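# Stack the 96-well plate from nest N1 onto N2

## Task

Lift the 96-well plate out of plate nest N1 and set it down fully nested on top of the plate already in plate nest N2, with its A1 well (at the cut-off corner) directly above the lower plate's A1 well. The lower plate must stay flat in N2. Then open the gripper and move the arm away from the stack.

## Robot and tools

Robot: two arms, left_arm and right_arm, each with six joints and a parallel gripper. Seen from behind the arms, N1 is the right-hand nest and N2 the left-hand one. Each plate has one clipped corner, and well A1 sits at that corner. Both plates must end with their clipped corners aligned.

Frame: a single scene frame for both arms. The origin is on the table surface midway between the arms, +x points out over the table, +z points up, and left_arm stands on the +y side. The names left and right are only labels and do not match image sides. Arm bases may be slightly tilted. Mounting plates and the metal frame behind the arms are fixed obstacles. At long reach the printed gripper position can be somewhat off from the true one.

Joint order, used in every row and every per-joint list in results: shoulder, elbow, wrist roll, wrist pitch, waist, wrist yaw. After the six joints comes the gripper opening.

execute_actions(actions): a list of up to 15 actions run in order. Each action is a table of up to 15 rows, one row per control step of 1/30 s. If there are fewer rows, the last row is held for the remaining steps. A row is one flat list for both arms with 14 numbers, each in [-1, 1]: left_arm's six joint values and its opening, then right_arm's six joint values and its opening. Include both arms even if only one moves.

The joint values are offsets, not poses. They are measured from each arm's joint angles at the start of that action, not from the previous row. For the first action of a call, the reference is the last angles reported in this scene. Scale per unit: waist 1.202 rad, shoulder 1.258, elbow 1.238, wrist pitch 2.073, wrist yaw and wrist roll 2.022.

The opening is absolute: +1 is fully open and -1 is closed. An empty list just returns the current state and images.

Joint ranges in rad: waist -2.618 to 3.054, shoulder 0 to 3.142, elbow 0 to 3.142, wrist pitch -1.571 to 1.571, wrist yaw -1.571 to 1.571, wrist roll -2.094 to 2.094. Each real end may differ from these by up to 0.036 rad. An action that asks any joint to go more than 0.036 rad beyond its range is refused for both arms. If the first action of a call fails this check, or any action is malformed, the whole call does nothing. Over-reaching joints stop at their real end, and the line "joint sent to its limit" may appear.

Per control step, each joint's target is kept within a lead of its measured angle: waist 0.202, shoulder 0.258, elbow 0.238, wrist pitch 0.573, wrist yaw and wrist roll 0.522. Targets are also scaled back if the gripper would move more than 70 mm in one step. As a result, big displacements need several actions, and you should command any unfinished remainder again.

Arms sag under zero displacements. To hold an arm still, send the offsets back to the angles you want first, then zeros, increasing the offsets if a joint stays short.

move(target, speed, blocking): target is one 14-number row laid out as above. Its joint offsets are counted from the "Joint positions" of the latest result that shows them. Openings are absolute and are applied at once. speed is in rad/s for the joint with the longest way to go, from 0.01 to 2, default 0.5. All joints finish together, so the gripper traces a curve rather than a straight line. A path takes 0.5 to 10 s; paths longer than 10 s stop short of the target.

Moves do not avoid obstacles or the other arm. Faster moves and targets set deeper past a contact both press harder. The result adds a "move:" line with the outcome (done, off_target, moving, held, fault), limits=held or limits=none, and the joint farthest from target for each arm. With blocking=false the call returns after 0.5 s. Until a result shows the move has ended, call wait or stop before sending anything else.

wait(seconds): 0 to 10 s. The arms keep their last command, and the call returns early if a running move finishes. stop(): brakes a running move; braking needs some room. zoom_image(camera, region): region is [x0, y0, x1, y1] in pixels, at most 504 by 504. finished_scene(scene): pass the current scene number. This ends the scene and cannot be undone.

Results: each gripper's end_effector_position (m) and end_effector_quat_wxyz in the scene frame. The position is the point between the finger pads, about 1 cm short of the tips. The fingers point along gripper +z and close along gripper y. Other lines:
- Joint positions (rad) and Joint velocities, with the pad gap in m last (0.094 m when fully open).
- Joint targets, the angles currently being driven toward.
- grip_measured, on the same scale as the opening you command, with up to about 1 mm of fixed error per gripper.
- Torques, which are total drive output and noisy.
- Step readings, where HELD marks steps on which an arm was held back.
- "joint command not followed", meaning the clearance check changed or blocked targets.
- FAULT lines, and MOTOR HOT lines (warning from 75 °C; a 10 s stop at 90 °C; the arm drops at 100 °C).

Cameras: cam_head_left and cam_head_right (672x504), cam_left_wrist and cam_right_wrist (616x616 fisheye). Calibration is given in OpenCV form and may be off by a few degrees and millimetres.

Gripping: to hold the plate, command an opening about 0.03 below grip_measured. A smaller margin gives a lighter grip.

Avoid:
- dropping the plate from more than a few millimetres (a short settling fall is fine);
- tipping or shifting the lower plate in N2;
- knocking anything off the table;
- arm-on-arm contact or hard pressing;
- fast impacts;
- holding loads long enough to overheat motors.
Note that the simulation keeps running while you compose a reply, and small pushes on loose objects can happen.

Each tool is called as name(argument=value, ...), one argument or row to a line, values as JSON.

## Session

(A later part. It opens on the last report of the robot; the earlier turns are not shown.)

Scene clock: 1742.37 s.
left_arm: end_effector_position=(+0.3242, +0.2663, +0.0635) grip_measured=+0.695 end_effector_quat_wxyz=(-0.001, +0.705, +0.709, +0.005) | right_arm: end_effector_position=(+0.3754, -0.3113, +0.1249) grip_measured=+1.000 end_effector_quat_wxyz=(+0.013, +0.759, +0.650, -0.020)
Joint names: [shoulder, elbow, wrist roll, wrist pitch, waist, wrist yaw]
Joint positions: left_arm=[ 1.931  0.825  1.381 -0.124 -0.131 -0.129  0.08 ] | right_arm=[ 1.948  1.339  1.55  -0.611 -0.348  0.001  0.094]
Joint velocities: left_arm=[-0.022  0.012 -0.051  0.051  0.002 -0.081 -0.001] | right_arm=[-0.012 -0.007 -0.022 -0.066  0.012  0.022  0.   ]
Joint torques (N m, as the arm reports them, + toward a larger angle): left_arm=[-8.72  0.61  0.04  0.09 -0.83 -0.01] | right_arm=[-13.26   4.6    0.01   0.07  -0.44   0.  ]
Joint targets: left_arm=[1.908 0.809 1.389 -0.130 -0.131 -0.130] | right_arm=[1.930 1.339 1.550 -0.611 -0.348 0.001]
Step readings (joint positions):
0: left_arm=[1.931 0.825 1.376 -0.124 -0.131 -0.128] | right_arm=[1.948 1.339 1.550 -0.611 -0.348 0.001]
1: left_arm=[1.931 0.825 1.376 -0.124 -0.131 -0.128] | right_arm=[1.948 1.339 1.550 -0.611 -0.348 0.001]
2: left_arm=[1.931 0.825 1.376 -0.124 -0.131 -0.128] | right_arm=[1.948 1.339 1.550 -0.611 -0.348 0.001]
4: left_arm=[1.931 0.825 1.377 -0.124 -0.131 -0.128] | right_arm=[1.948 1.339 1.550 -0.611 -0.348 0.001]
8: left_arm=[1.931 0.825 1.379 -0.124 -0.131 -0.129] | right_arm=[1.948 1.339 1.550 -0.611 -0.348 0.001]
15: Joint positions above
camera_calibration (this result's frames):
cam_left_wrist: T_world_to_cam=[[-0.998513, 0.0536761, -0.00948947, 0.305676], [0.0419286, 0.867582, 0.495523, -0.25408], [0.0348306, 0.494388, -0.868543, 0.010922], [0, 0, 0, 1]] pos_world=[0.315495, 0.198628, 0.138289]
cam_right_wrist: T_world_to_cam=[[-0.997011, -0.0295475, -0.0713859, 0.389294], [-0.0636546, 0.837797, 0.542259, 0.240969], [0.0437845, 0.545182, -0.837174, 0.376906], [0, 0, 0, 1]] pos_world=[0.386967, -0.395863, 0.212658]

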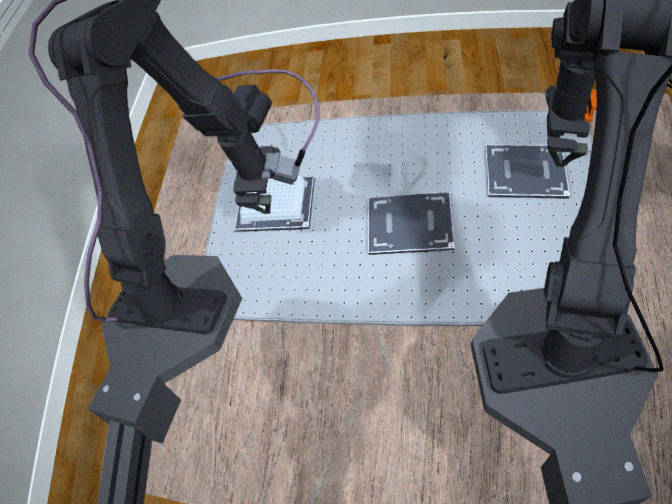

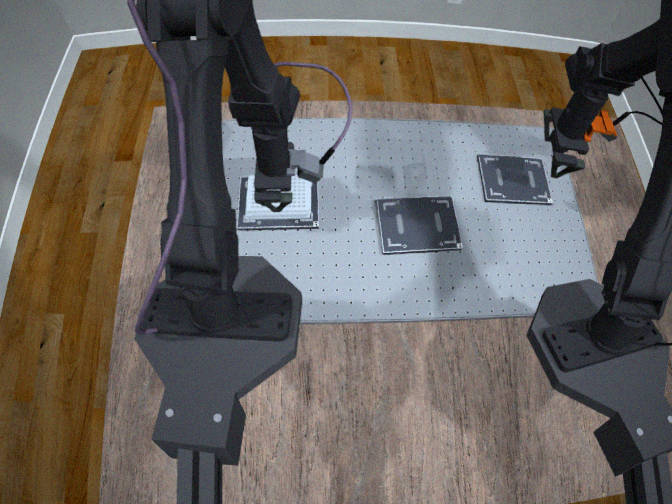

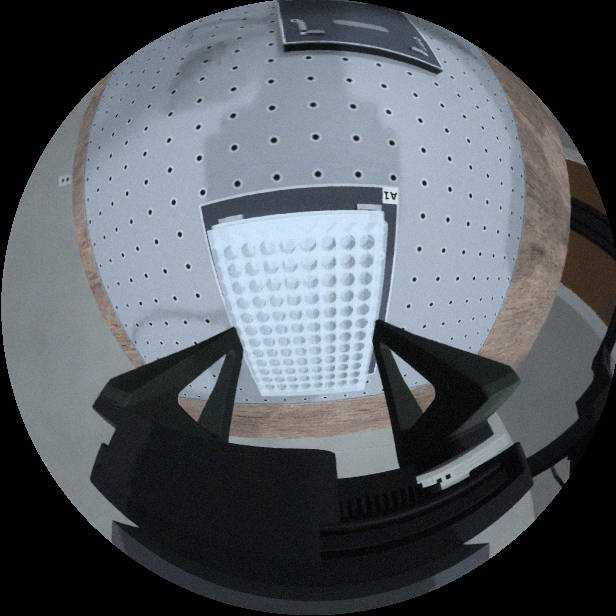

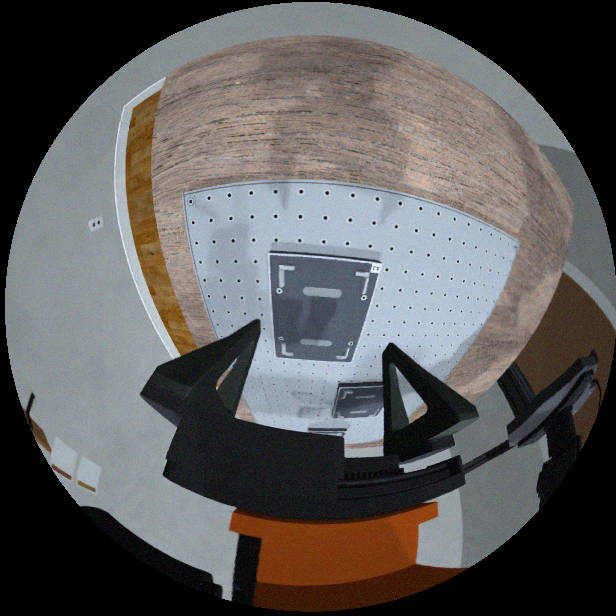

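execute_actions(
  actions=[
    [[-0.018,-0.013,-0.001,-0.003,0,0.0,0.67,-0.015,0,0,0,0,0,1],[-0.018,-0.013,-0.001,-0.003,0,0.0,0.675,-0.015,0,0,0,0,0,1],[-0.018,-0.013,-0.001,-0.003,0,0.0,0.68,-0.015,0,0,0,0,0,1],[-0.018,-0.013,-0.001,-0.003,0,0.0,0.685,-0.015,0,0,0,0,0,1],[-0.018,-0.013,-0.001,-0.003,0,0.0,0.69,-0.015,0,0,0,0,0,1],[-0.018,-0.013,-0.001,-0.003,0,0.0,0.695,-0.015,0,0,0,0,0,1],[-0.018,-0.013,-0.001,-0.003,0,0.0,0.70,-0.015,0,0,0,0,0,1],[-0.018,-0.013,-0.001,-0.003,0,0.0,0.705,-0.015,0,0,0,0,0,1],[-0.018,-0.013,-0.001,-0.003,0,0.0,0.71,-0.015,0,0,0,0,0,1],[-0.018,-0.013,-0.001,-0.003,0,0.0,0.715,-0.015,0,0,0,0,0,1],[-0.018,-0.013,-0.001,-0.003,0,0.0,0.72,-0.015,0,0,0,0,0,1],[-0.018,-0.013,-0.001,-0.003,0,0.0,0.73,-0.015,0,0,0,0,0,1],[-0.018,-0.013,-0.001,-0.003,0,0.0,0.74,-0.015,0,0,0,0,0,1],[-0.018,-0.013,-0.001,-0.003,0,0.0,0.75,-0.015,0,0,0,0,0,1],[-0.018,-0.013,-0.001,-0.003,0,0.0,0.76,-0.015,0,0,0,0,0,1]],
  ],
)

zoom_image(
  camera="cam_left_wrist",
  region=[195, 185, 275, 265],
)

zoom_image(
  camera="cam_left_wrist",
  region=[330, 175, 410, 255],
)

Scene clock: 1762.13 s.
left_arm: end_effector_position=(+0.3242, +0.2663, +0.0635) grip_measured=+0.755 end_effector_quat_wxyz=(-0.001, +0.705, +0.709, +0.005) | right_arm: end_effector_position=(+0.3754, -0.3113, +0.1249) grip_measured=+1.000 end_effector_quat_wxyz=(+0.013, +0.759, +0.650, -0.020)
Joint names: [shoulder, elbow, wrist roll, wrist pitch, waist, wrist yaw]
Joint positions: left_arm=[ 1.931  0.825  1.381 -0.124 -0.131 -0.129  0.082] | right_arm=[ 1.948  1.339  1.55  -0.611 -0.348  0.001  0.094]
Joint velocities: left_arm=[-0.017  0.007  0.007 -0.007  0.002  0.007  0.008] | right_arm=[-0.022 -0.007 -0.051  0.022  0.007  0.007  0.   ]
Joint torques (N m, as the arm reports them, + toward a larger angle): left_arm=[-8.73  0.61 -0.01  0.1  -0.83  0.  ] | right_arm=[-13.26   4.61   0.01   0.07  -0.43   0.  ]
Joint targets: left_arm=[1.908 0.809 1.378 -0.130 -0.131 -0.129] | right_arm=[1.930 1.339 1.550 -0.611 -0.348 0.001]
Step readings (joint positions):
0: left_arm=[1.931 0.825 1.381 -0.124 -0.131 -0.129] | right_arm=[1.948 1.339 1.550 -0.611 -0.348 0.001]
1: left_arm=[1.931 0.825 1.381 -0.124 -0.131 -0.129] | right_arm=[1.948 1.339 1.550 -0.611 -0.348 0.001]
2: left_arm=[1.931 0.825 1.381 -0.124 -0.131 -0.129] | right_arm=[1.948 1.339 1.550 -0.611 -0.348 0.001]
4: left_arm=[1.931 0.825 1.381 -0.124 -0.131 -0.129] | right_arm=[1.948 1.339 1.550 -0.611 -0.348 0.001]
8: left_arm=[1.931 0.825 1.381 -0.124 -0.131 -0.129] | right_arm=[1.948 1.339 1.550 -0.611 -0.348 0.001]
15: Joint positions above
camera_calibration (this result's frames):
cam_left_wrist: T_world_to_cam=[[-0.998513, 0.0536761, -0.00948947, 0.305676], [0.0419286, 0.867582, 0.495523, -0.25408], [0.0348306, 0.494388, -0.868543, 0.010922], [0, 0, 0, 1]] pos_world=[0.315495, 0.198628, 0.138289]
cam_right_wrist: T_world_to_cam=[[-0.997011, -0.0295475, -0.0713859, 0.389294], [-0.0636546, 0.837797, 0.542259, 0.240969], [0.0437845, 0.545182, -0.837174, 0.376906], [0, 0, 0, 1]] pos_world=[0.386967, -0.395863, 0.212658]

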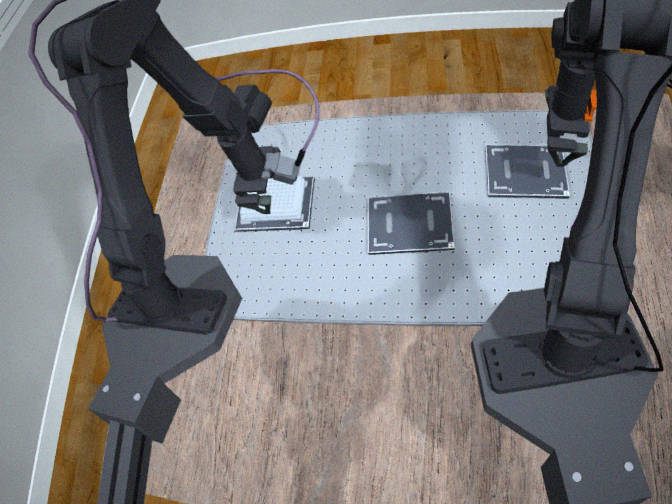

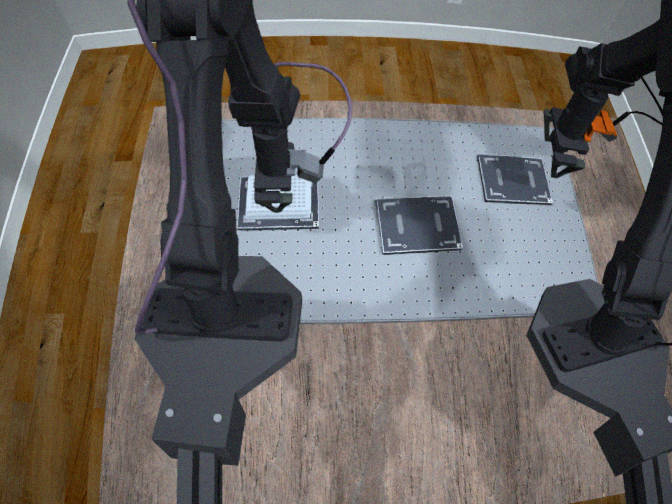

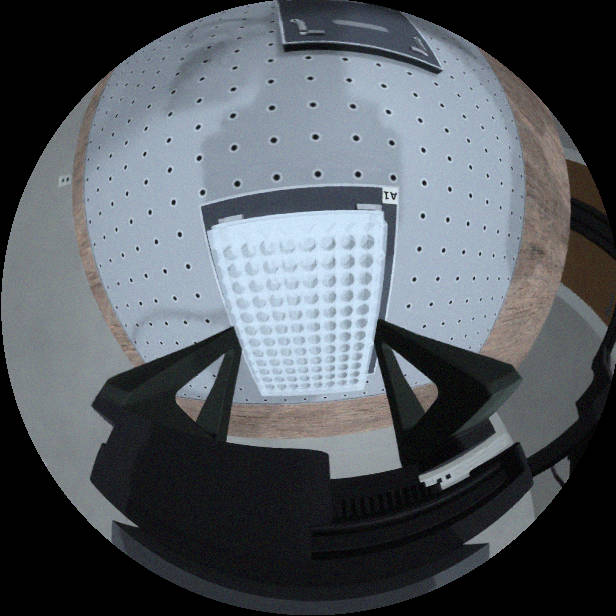

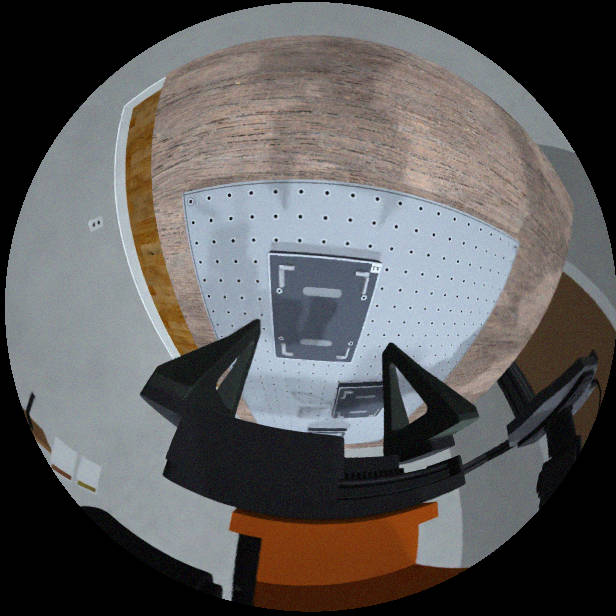

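Region (195, 185, 275, 265) of cam_left_wrist's 616x616 image, scaled by 6.300, with more detail than that image has.

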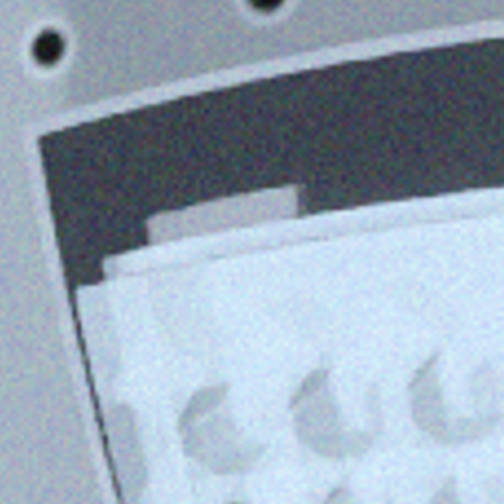

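Region (330, 175, 410, 255) of cam_left_wrist's 616x616 image, scaled by 6.300, with more detail than that image has.

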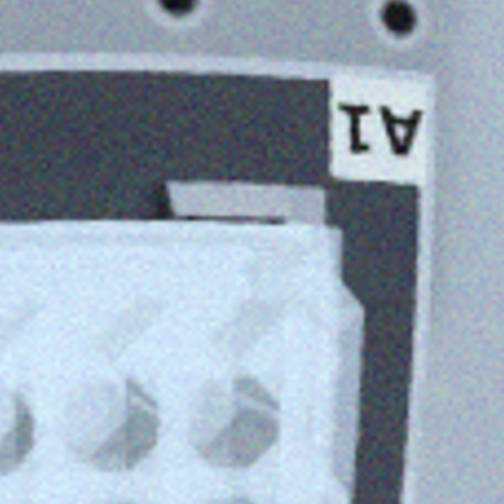

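execute_actions(
  actions=[
    [[-0.018,-0.013,-0.002,-0.002,0,0.0,0.78,-0.015,0,0,0,0,0,1],[-0.018,-0.013,-0.004,-0.001,0,0.0,0.78,-0.015,0,0,0,0,0,1],[-0.018,-0.013,-0.006,0.0,0,0.0,0.78,-0.015,0,0,0,0,0,1],[-0.018,-0.013,-0.008,0.0,0,0.0,0.78,-0.015,0,0,0,0,0,1],[-0.018,-0.013,-0.010,0.0,0,0.0,0.78,-0.015,0,0,0,0,0,1],[-0.018,-0.013,-0.011,0.0,0,0.0,0.78,-0.015,0,0,0,0,0,1],[-0.018,-0.013,-0.012,0.0,0,0.0,0.78,-0.015,0,0,0,0,0,1],[-0.018,-0.013,-0.013,0.0,0,0.0,0.78,-0.015,0,0,0,0,0,1],[-0.018,-0.013,-0.0135,0.0,0,0.0,0.78,-0.015,0,0,0,0,0,1]],
  ],
)

Scene clock: 1794.23 s.
left_arm: end_effector_position=(+0.3242, +0.2663, +0.0635) grip_measured=+0.777 end_effector_quat_wxyz=(-0.001, +0.699, +0.715, +0.005) | right_arm: end_effector_position=(+0.3754, -0.3113, +0.1249) grip_measured=+1.000 end_effector_quat_wxyz=(+0.013, +0.759, +0.650, -0.020)
Joint names: [shoulder, elbow, wrist roll, wrist pitch, waist, wrist yaw]
Joint positions: left_arm=[ 1.931  0.825  1.363 -0.124 -0.131 -0.129  0.083] | right_arm=[ 1.948  1.339  1.55  -0.611 -0.348  0.001  0.094]
Joint velocities: left_arm=[-0.007 -0.007  0.037  0.007 -0.012  0.11  -0.   ] | right_arm=[-0.012  0.002  0.007 -0.007  0.012 -0.037  0.   ]
Joint torques (N m, as the arm reports them, + toward a larger angle): left_arm=[-8.72  0.61 -0.03  0.15 -0.83  0.01] | right_arm=[-13.26   4.64   0.02   0.07  -0.41   0.  ]
Joint targets: left_arm=[1.908 0.809 1.353 -0.124 -0.131 -0.129] | right_arm=[1.930 1.339 1.550 -0.611 -0.348 0.001]
Step readings (joint positions):
0: left_arm=[1.931 0.825 1.381 -0.124 -0.131 -0.129] | right_arm=[1.948 1.339 1.550 -0.611 -0.348 0.001]
1: left_arm=[1.931 0.825 1.381 -0.124 -0.131 -0.129] | right_arm=[1.948 1.339 1.550 -0.611 -0.348 0.001]
2: left_arm=[1.931 0.825 1.381 -0.124 -0.131 -0.129] | right_arm=[1.948 1.339 1.550 -0.611 -0.348 0.001]
4: left_arm=[1.931 0.825 1.378 -0.124 -0.131 -0.129] | right_arm=[1.948 1.339 1.550 -0.611 -0.348 0.001]
8: left_arm=[1.931 0.825 1.370 -0.124 -0.131 -0.129] | right_arm=[1.948 1.339 1.550 -0.611 -0.348 0.001]
15: Joint positions above
camera_calibration (this result's frames):
cam_left_wrist: T_world_to_cam=[[-0.999314, 0.0357659, -0.00965299, 0.310715], [0.0262887, 0.868237, 0.495453, -0.24918], [0.0261014, 0.494859, -0.868581, 0.0136287], [0, 0, 0, 1]] pos_world=[0.316697, 0.19849, 0.138294]
cam_right_wrist: T_world_to_cam=[[-0.997011, -0.0295475, -0.0713859, 0.389294], [-0.0636546, 0.837797, 0.542259, 0.240969], [0.0437845, 0.545182, -0.837174, 0.376906], [0, 0, 0, 1]] pos_world=[0.386967, -0.395863, 0.212658]

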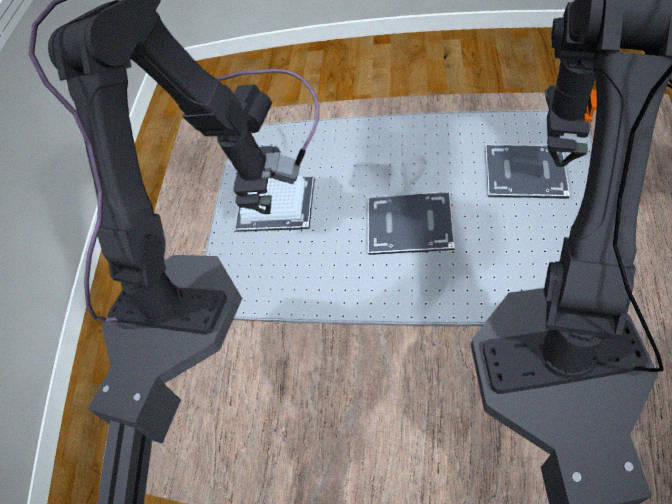

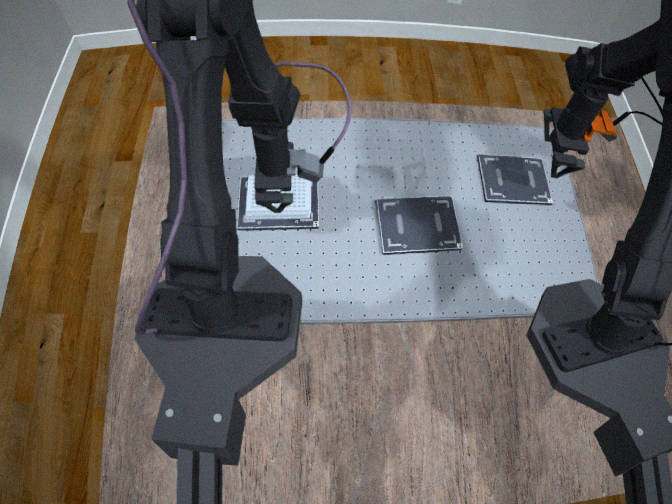

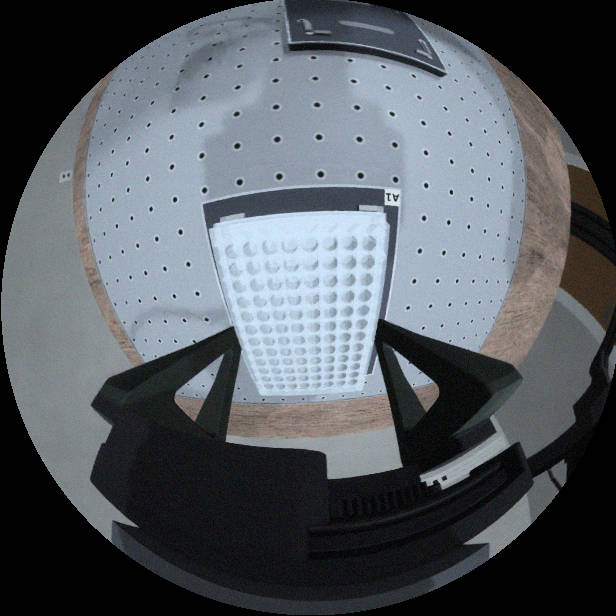

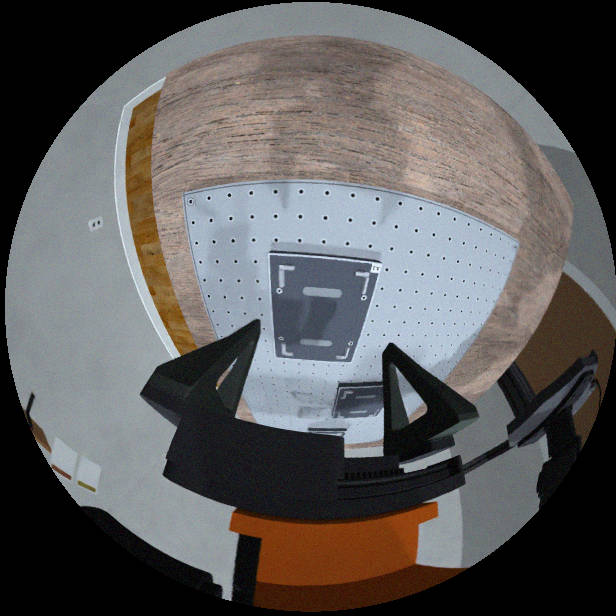

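execute_actions(
  actions=[],
)

Scene clock: 1809.27 s.
left_arm: end_effector_position=(+0.3242, +0.2663, +0.0635) grip_measured=+0.777 end_effector_quat_wxyz=(-0.001, +0.698, +0.716, +0.005) | right_arm: end_effector_position=(+0.3754, -0.3113, +0.1249) grip_measured=+1.000 end_effector_quat_wxyz=(+0.013, +0.759, +0.650, -0.020)
Joint names: [shoulder, elbow, wrist roll, wrist pitch, waist, wrist yaw]
Joint positions: left_arm=[ 1.931  0.825  1.36  -0.124 -0.131 -0.129  0.083] | right_arm=[ 1.948  1.339  1.55  -0.611 -0.348  0.001  0.094]
Joint velocities: left_arm=[ 0.007 -0.012  0.051 -0.037  0.002  0.066 -0.   ] | right_arm=[-0.012 -0.012 -0.022 -0.007 -0.007 -0.051  0.   ]
Joint torques (N m, as the arm reports them, + toward a larger angle): left_arm=[-8.72  0.62 -0.06  0.15 -0.84  0.  ] | right_arm=[-13.24   4.6    0.01   0.06  -0.42   0.  ]
Joint targets: left_arm=[1.908 0.809 1.353 -0.124 -0.131 -0.129] | right_arm=[1.930 1.339 1.550 -0.611 -0.348 0.001]
camera_calibration (this result's frames):
cam_left_wrist: T_world_to_cam=[[-0.999393, 0.0334785, -0.00967376, 0.311351], [0.0242914, 0.8683, 0.495444, -0.248549], [0.0249865, 0.494908, -0.868586, 0.0139775], [0, 0, 0, 1]] pos_world=[0.316851, 0.198474, 0.138295]
cam_right_wrist: T_world_to_cam=[[-0.997011, -0.0295475, -0.0713859, 0.389294], [-0.0636546, 0.837797, 0.542259, 0.240969], [0.0437845, 0.545182, -0.837174, 0.376906], [0, 0, 0, 1]] pos_world=[0.386967, -0.395863, 0.212658]

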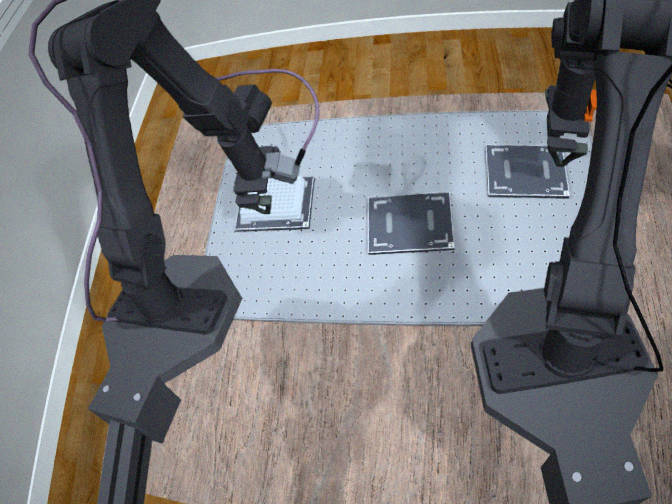

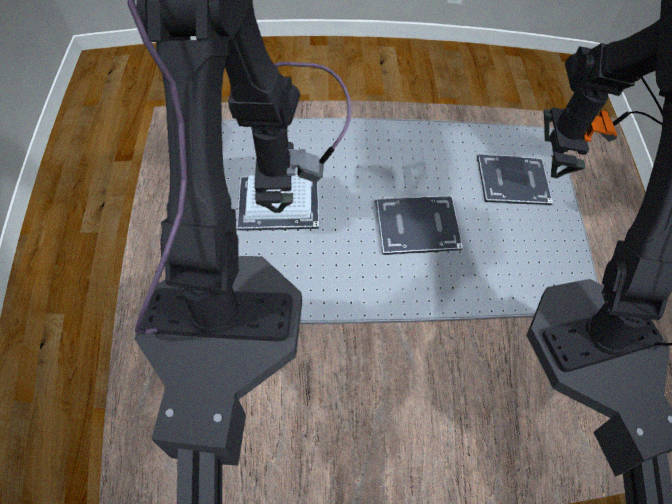

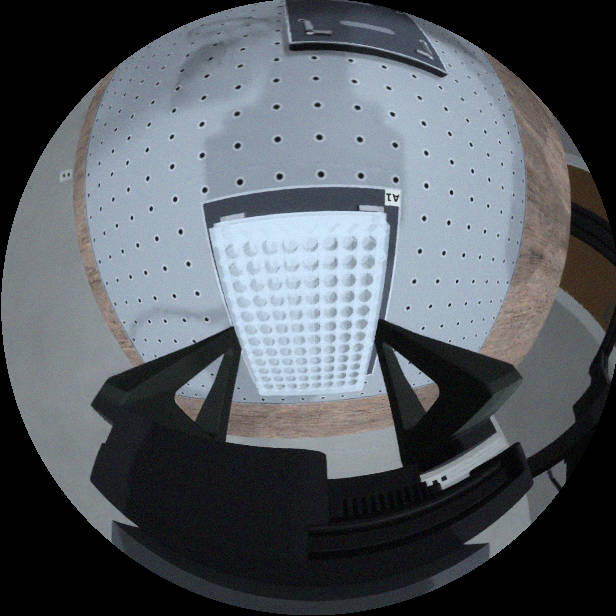

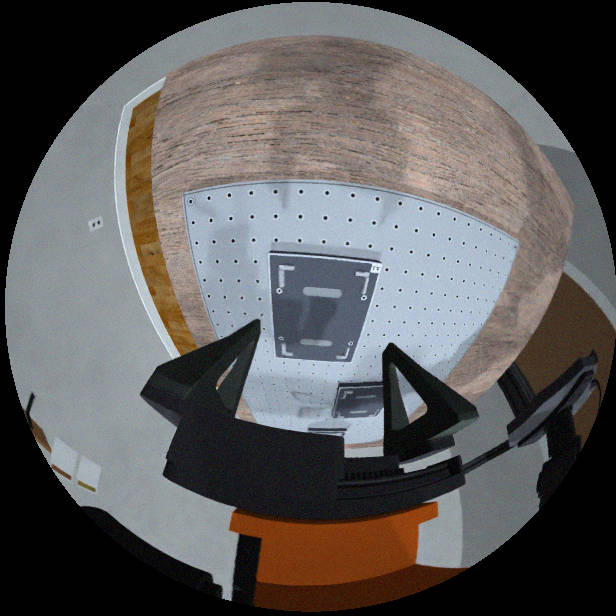

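zoom_image(
  camera="cam_left_wrist",
  region=[195, 185, 275, 265],
)

zoom_image(
  camera="cam_left_wrist",
  region=[330, 175, 410, 255],
)

Region (195, 185, 275, 265) of cam_left_wrist's 616x616 image, scaled by 6.300, with more detail than that image has.

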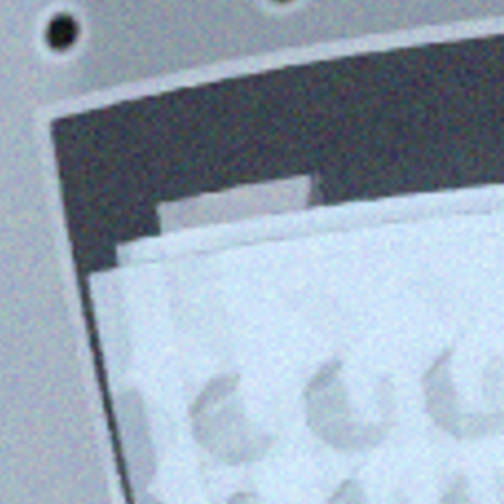

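Region (330, 175, 410, 255) of cam_left_wrist's 616x616 image, scaled by 6.300, with more detail than that image has.

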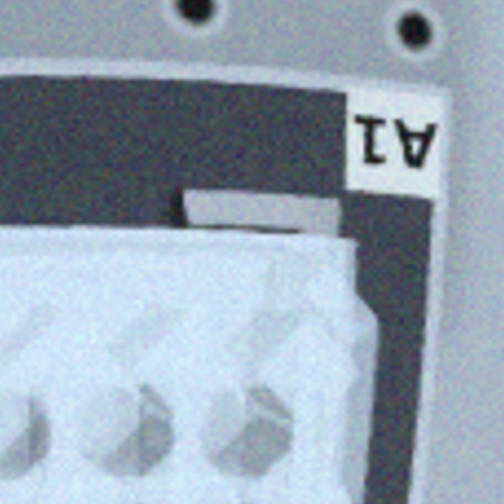

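move(
  target=[-0.018,-0.013,0,0.0095,0,0,0.78, -0.015,0,0,0,0,0,1],
  speed=0.02,
)

Scene clock: 1827.60 s.
left_arm: end_effector_position=(+0.3257, +0.2660, +0.0635) grip_measured=+0.777 end_effector_quat_wxyz=(+0.001, +0.698, +0.716, +0.007) | right_arm: end_effector_position=(+0.3754, -0.3113, +0.1249) grip_measured=+1.000 end_effector_quat_wxyz=(+0.013, +0.759, +0.650, -0.020)
Joint names: [shoulder, elbow, wrist roll, wrist pitch, waist, wrist yaw]
Joint positions: left_arm=[ 1.931  0.825  1.36  -0.117 -0.131 -0.129  0.083] | right_arm=[ 1.948  1.339  1.55  -0.611 -0.348  0.001  0.094]
Joint velocities: left_arm=[ 0.007  0.002 -0.007  0.007  0.012 -0.007 -0.001] | right_arm=[-0.007  0.007  0.007  0.051 -0.017  0.037  0.   ]
Joint torques (N m, as the arm reports them, + toward a larger angle): left_arm=[-8.73  0.62  0.    0.28 -0.83  0.01] | right_arm=[-13.22   4.63   0.01   0.06  -0.42   0.  ]
Joint targets: left_arm=[1.908 0.809 1.360 -0.104 -0.131 -0.129] | right_arm=[1.930 1.339 1.550 -0.611 -0.348 0.001]
move: off_target (left_arm); limits=none; left_arm: farthest joint: the shoulder, 0.022 radians from its target (0.022 radians at the start); right_arm: farthest joint: the shoulder, 0.019 radians from its target (0.019 radians at the start)
camera_calibration (this result's frames):
cam_left_wrist: T_world_to_cam=[[-0.999337, 0.0326944, -0.0160375, 0.31353], [0.0204906, 0.868907, 0.494552, -0.247202], [0.0301041, 0.493895, -0.869, 0.0127206], [0, 0, 0, 1]] pos_world=[0.318004, 0.198262, 0.138337]
cam_right_wrist: T_world_to_cam=[[-0.997011, -0.0295475, -0.0713859, 0.389294], [-0.0636546, 0.837797, 0.542259, 0.240969], [0.0437845, 0.545182, -0.837174, 0.376906], [0, 0, 0, 1]] pos_world=[0.386967, -0.395863, 0.212658]

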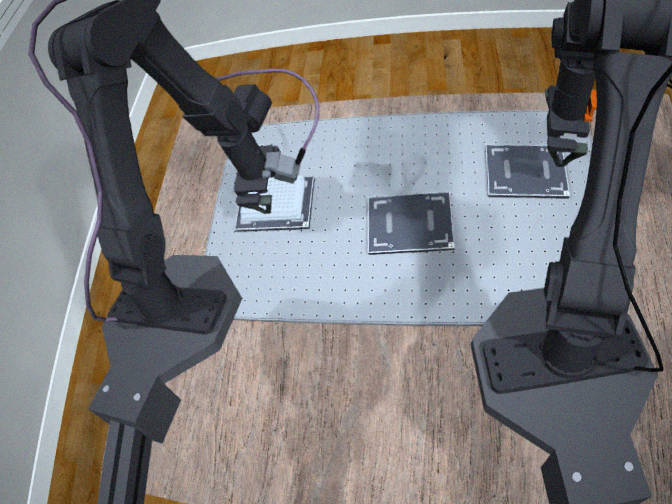

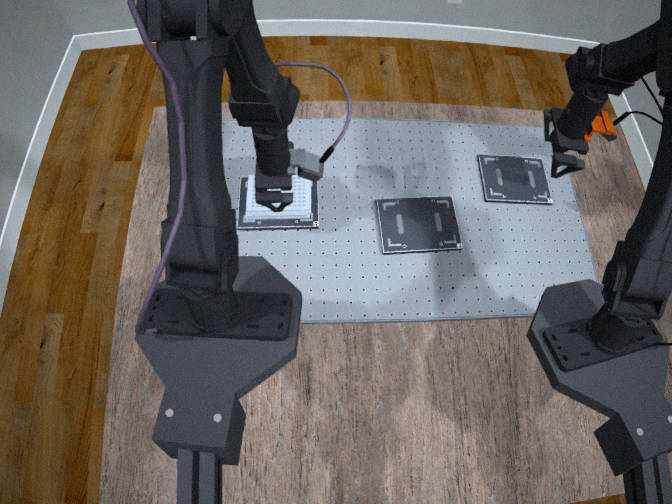

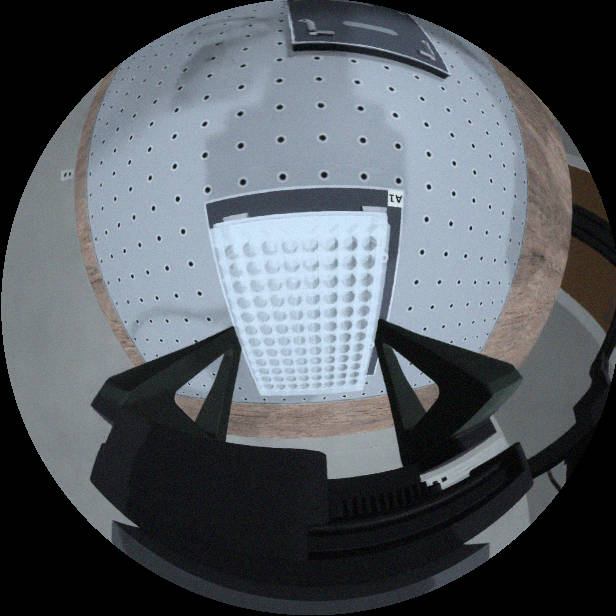

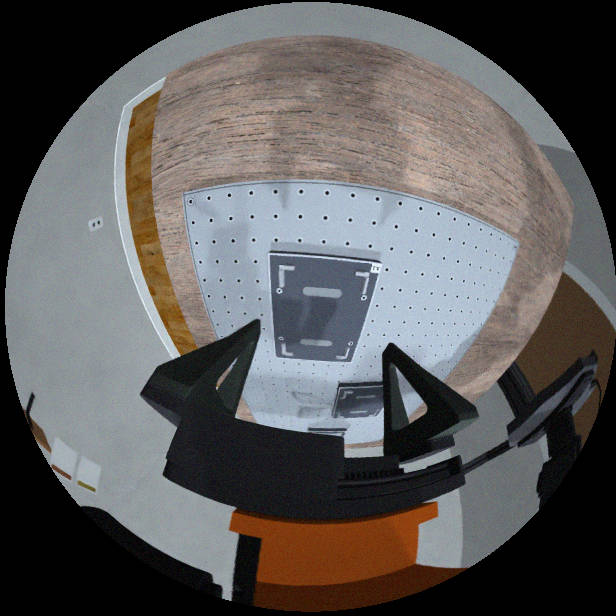

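zoom_image(
  camera="cam_left_wrist",
  region=[195, 185, 275, 265],
)

zoom_image(
  camera="cam_left_wrist",
  region=[330, 175, 410, 255],
)

Region (195, 185, 275, 265) of cam_left_wrist's 616x616 image, scaled by 6.300, with more detail than that image has.

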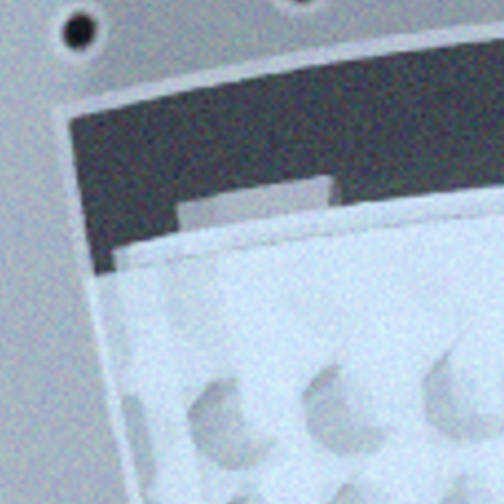

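Region (330, 175, 410, 255) of cam_left_wrist's 616x616 image, scaled by 6.300, with more detail than that image has.

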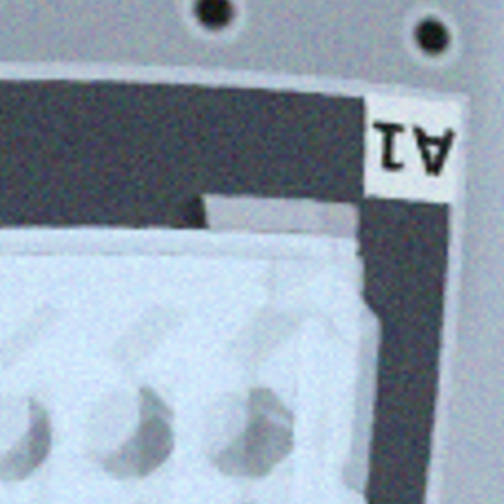

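zoom_image(
  camera="cam_left_wrist",
  region=[205, 300, 285, 380],
)

zoom_image(
  camera="cam_left_wrist",
  region=[335, 295, 415, 375],
)

Region (205, 300, 285, 380) of cam_left_wrist's 616x616 image, scaled by 6.300, with more detail than that image has.

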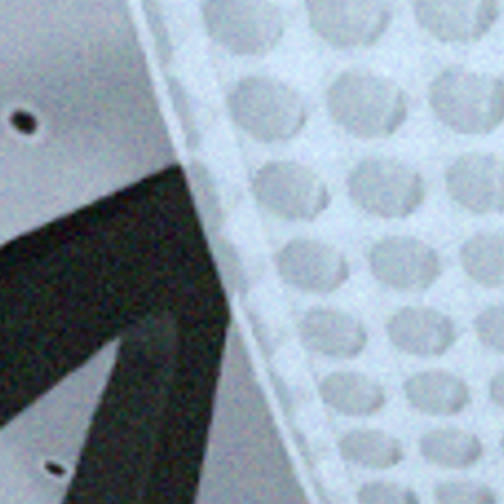

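Region (335, 295, 415, 375) of cam_left_wrist's 616x616 image, scaled by 6.300, with more detail than that image has.

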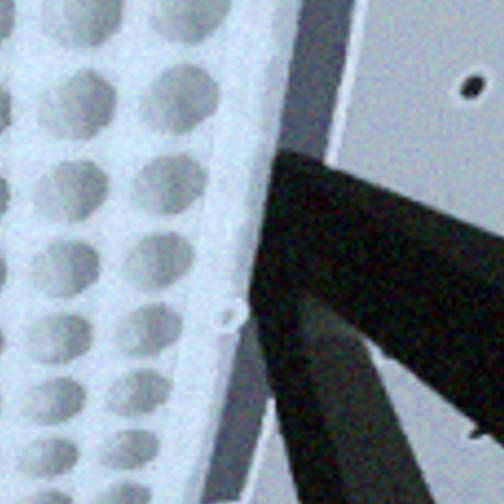

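move(
  target=[-0.018,-0.013,0,0.0135,0,0,0.78, -0.015,0,0,0,0,0,1],
  speed=0.02,
)

Scene clock: 1859.20 s.
left_arm: end_effector_position=(+0.3295, +0.2653, +0.0635) grip_measured=+0.777 end_effector_quat_wxyz=(+0.008, +0.697, +0.717, +0.011) | right_arm: end_effector_position=(+0.3754, -0.3113, +0.1249) grip_measured=+1.000 end_effector_quat_wxyz=(+0.013, +0.759, +0.650, -0.020)
Joint names: [shoulder, elbow, wrist roll, wrist pitch, waist, wrist yaw]
Joint positions: left_arm=[ 1.931  0.825  1.36  -0.102 -0.131 -0.129  0.083] | right_arm=[ 1.948  1.339  1.55  -0.611 -0.348  0.001  0.094]
Joint velocities: left_arm=[-0.007 -0.007 -0.022  0.007 -0.002  0.007 -0.001] | right_arm=[ 0.007 -0.002  0.022  0.066  0.007  0.022  0.   ]
Joint torques (N m, as the arm reports them, + toward a larger angle): left_arm=[-8.75  0.64  0.    0.3  -0.83  0.  ] | right_arm=[-13.26   4.61   0.02   0.06  -0.42   0.01]
Joint targets: left_arm=[1.908 0.809 1.360 -0.089 -0.131 -0.129] | right_arm=[1.930 1.339 1.550 -0.611 -0.348 0.001]
move: off_target (left_arm); limits=none; left_arm: farthest joint: the shoulder, 0.022 radians from its target (0.022 radians at the start); right_arm: farthest joint: the shoulder, 0.019 radians from its target (0.019 radians at the start)
camera_calibration (this result's frames):
cam_left_wrist: T_world_to_cam=[[-0.999034, 0.0307723, -0.0313789, 0.318736], [0.0113459, 0.870353, 0.492298, -0.243924], [0.0424599, 0.491467, -0.869861, 0.00963793], [0, 0, 0, 1]] pos_world=[0.320786, 0.197755, 0.138469]
cam_right_wrist: T_world_to_cam=[[-0.997011, -0.0295475, -0.0713859, 0.389294], [-0.0636546, 0.837797, 0.542259, 0.240969], [0.0437845, 0.545182, -0.837174, 0.376906], [0, 0, 0, 1]] pos_world=[0.386967, -0.395863, 0.212658]

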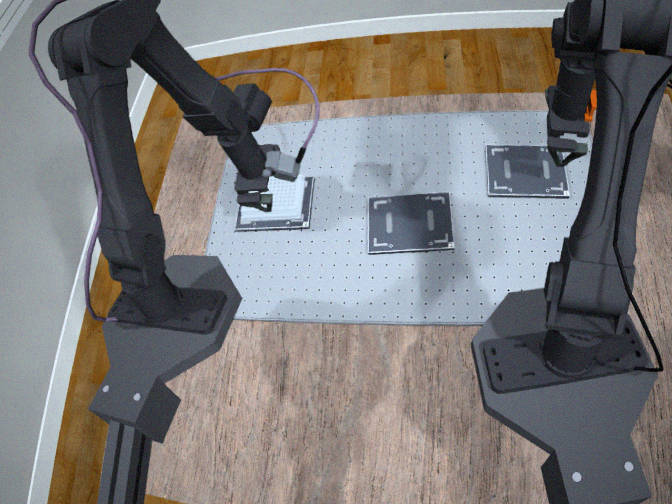

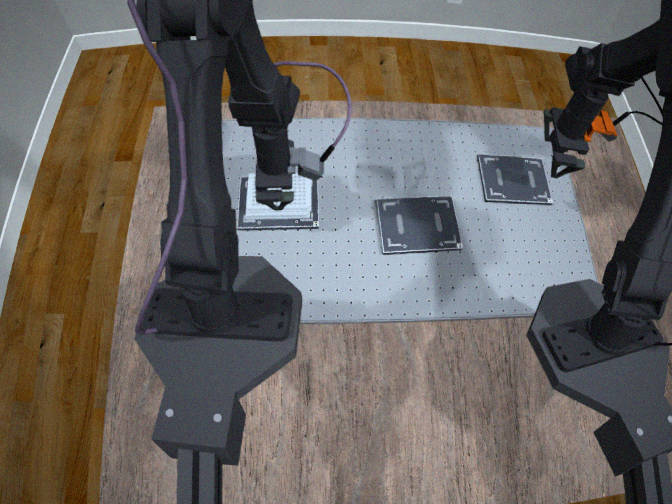

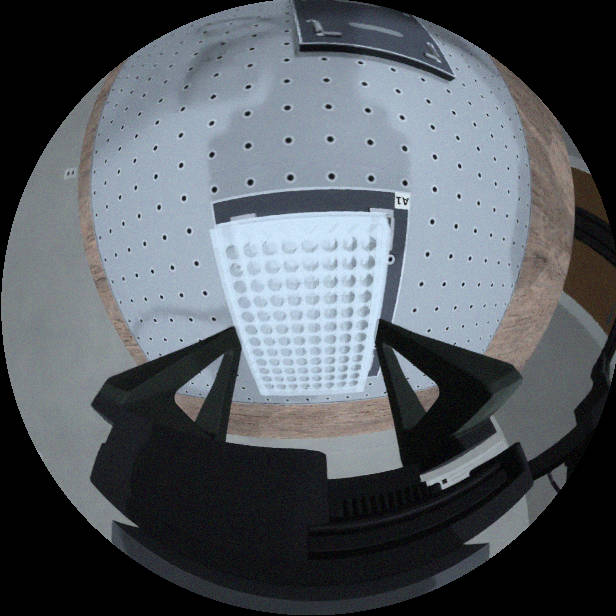

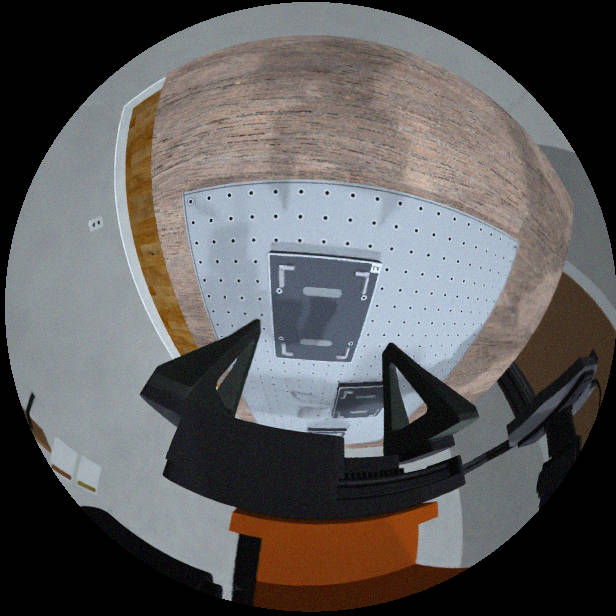

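zoom_image(
  camera="cam_left_wrist",
  region=[195, 185, 275, 265],
)

zoom_image(
  camera="cam_left_wrist",
  region=[340, 180, 420, 260],
)

Region (195, 185, 275, 265) of cam_left_wrist's 616x616 image, scaled by 6.300, with more detail than that image has.

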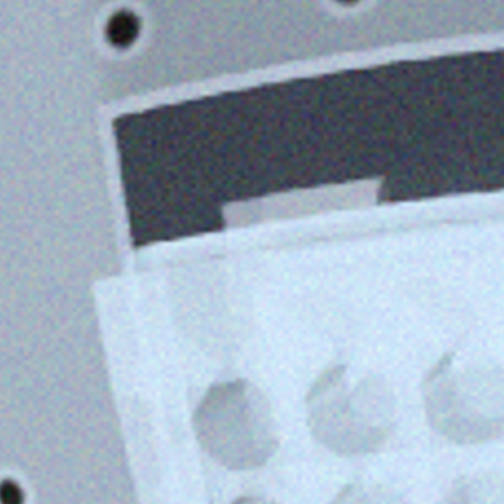

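Region (340, 180, 420, 260) of cam_left_wrist's 616x616 image, scaled by 6.300, with more detail than that image has.

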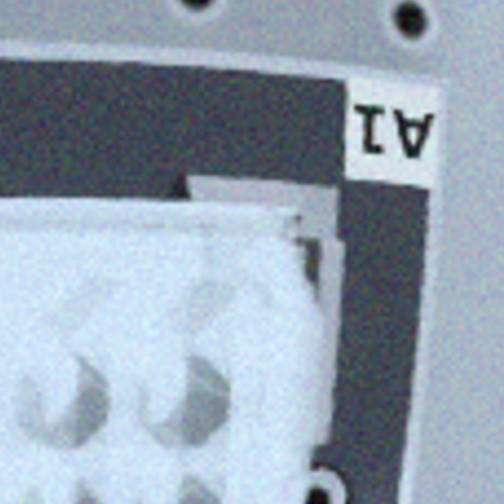

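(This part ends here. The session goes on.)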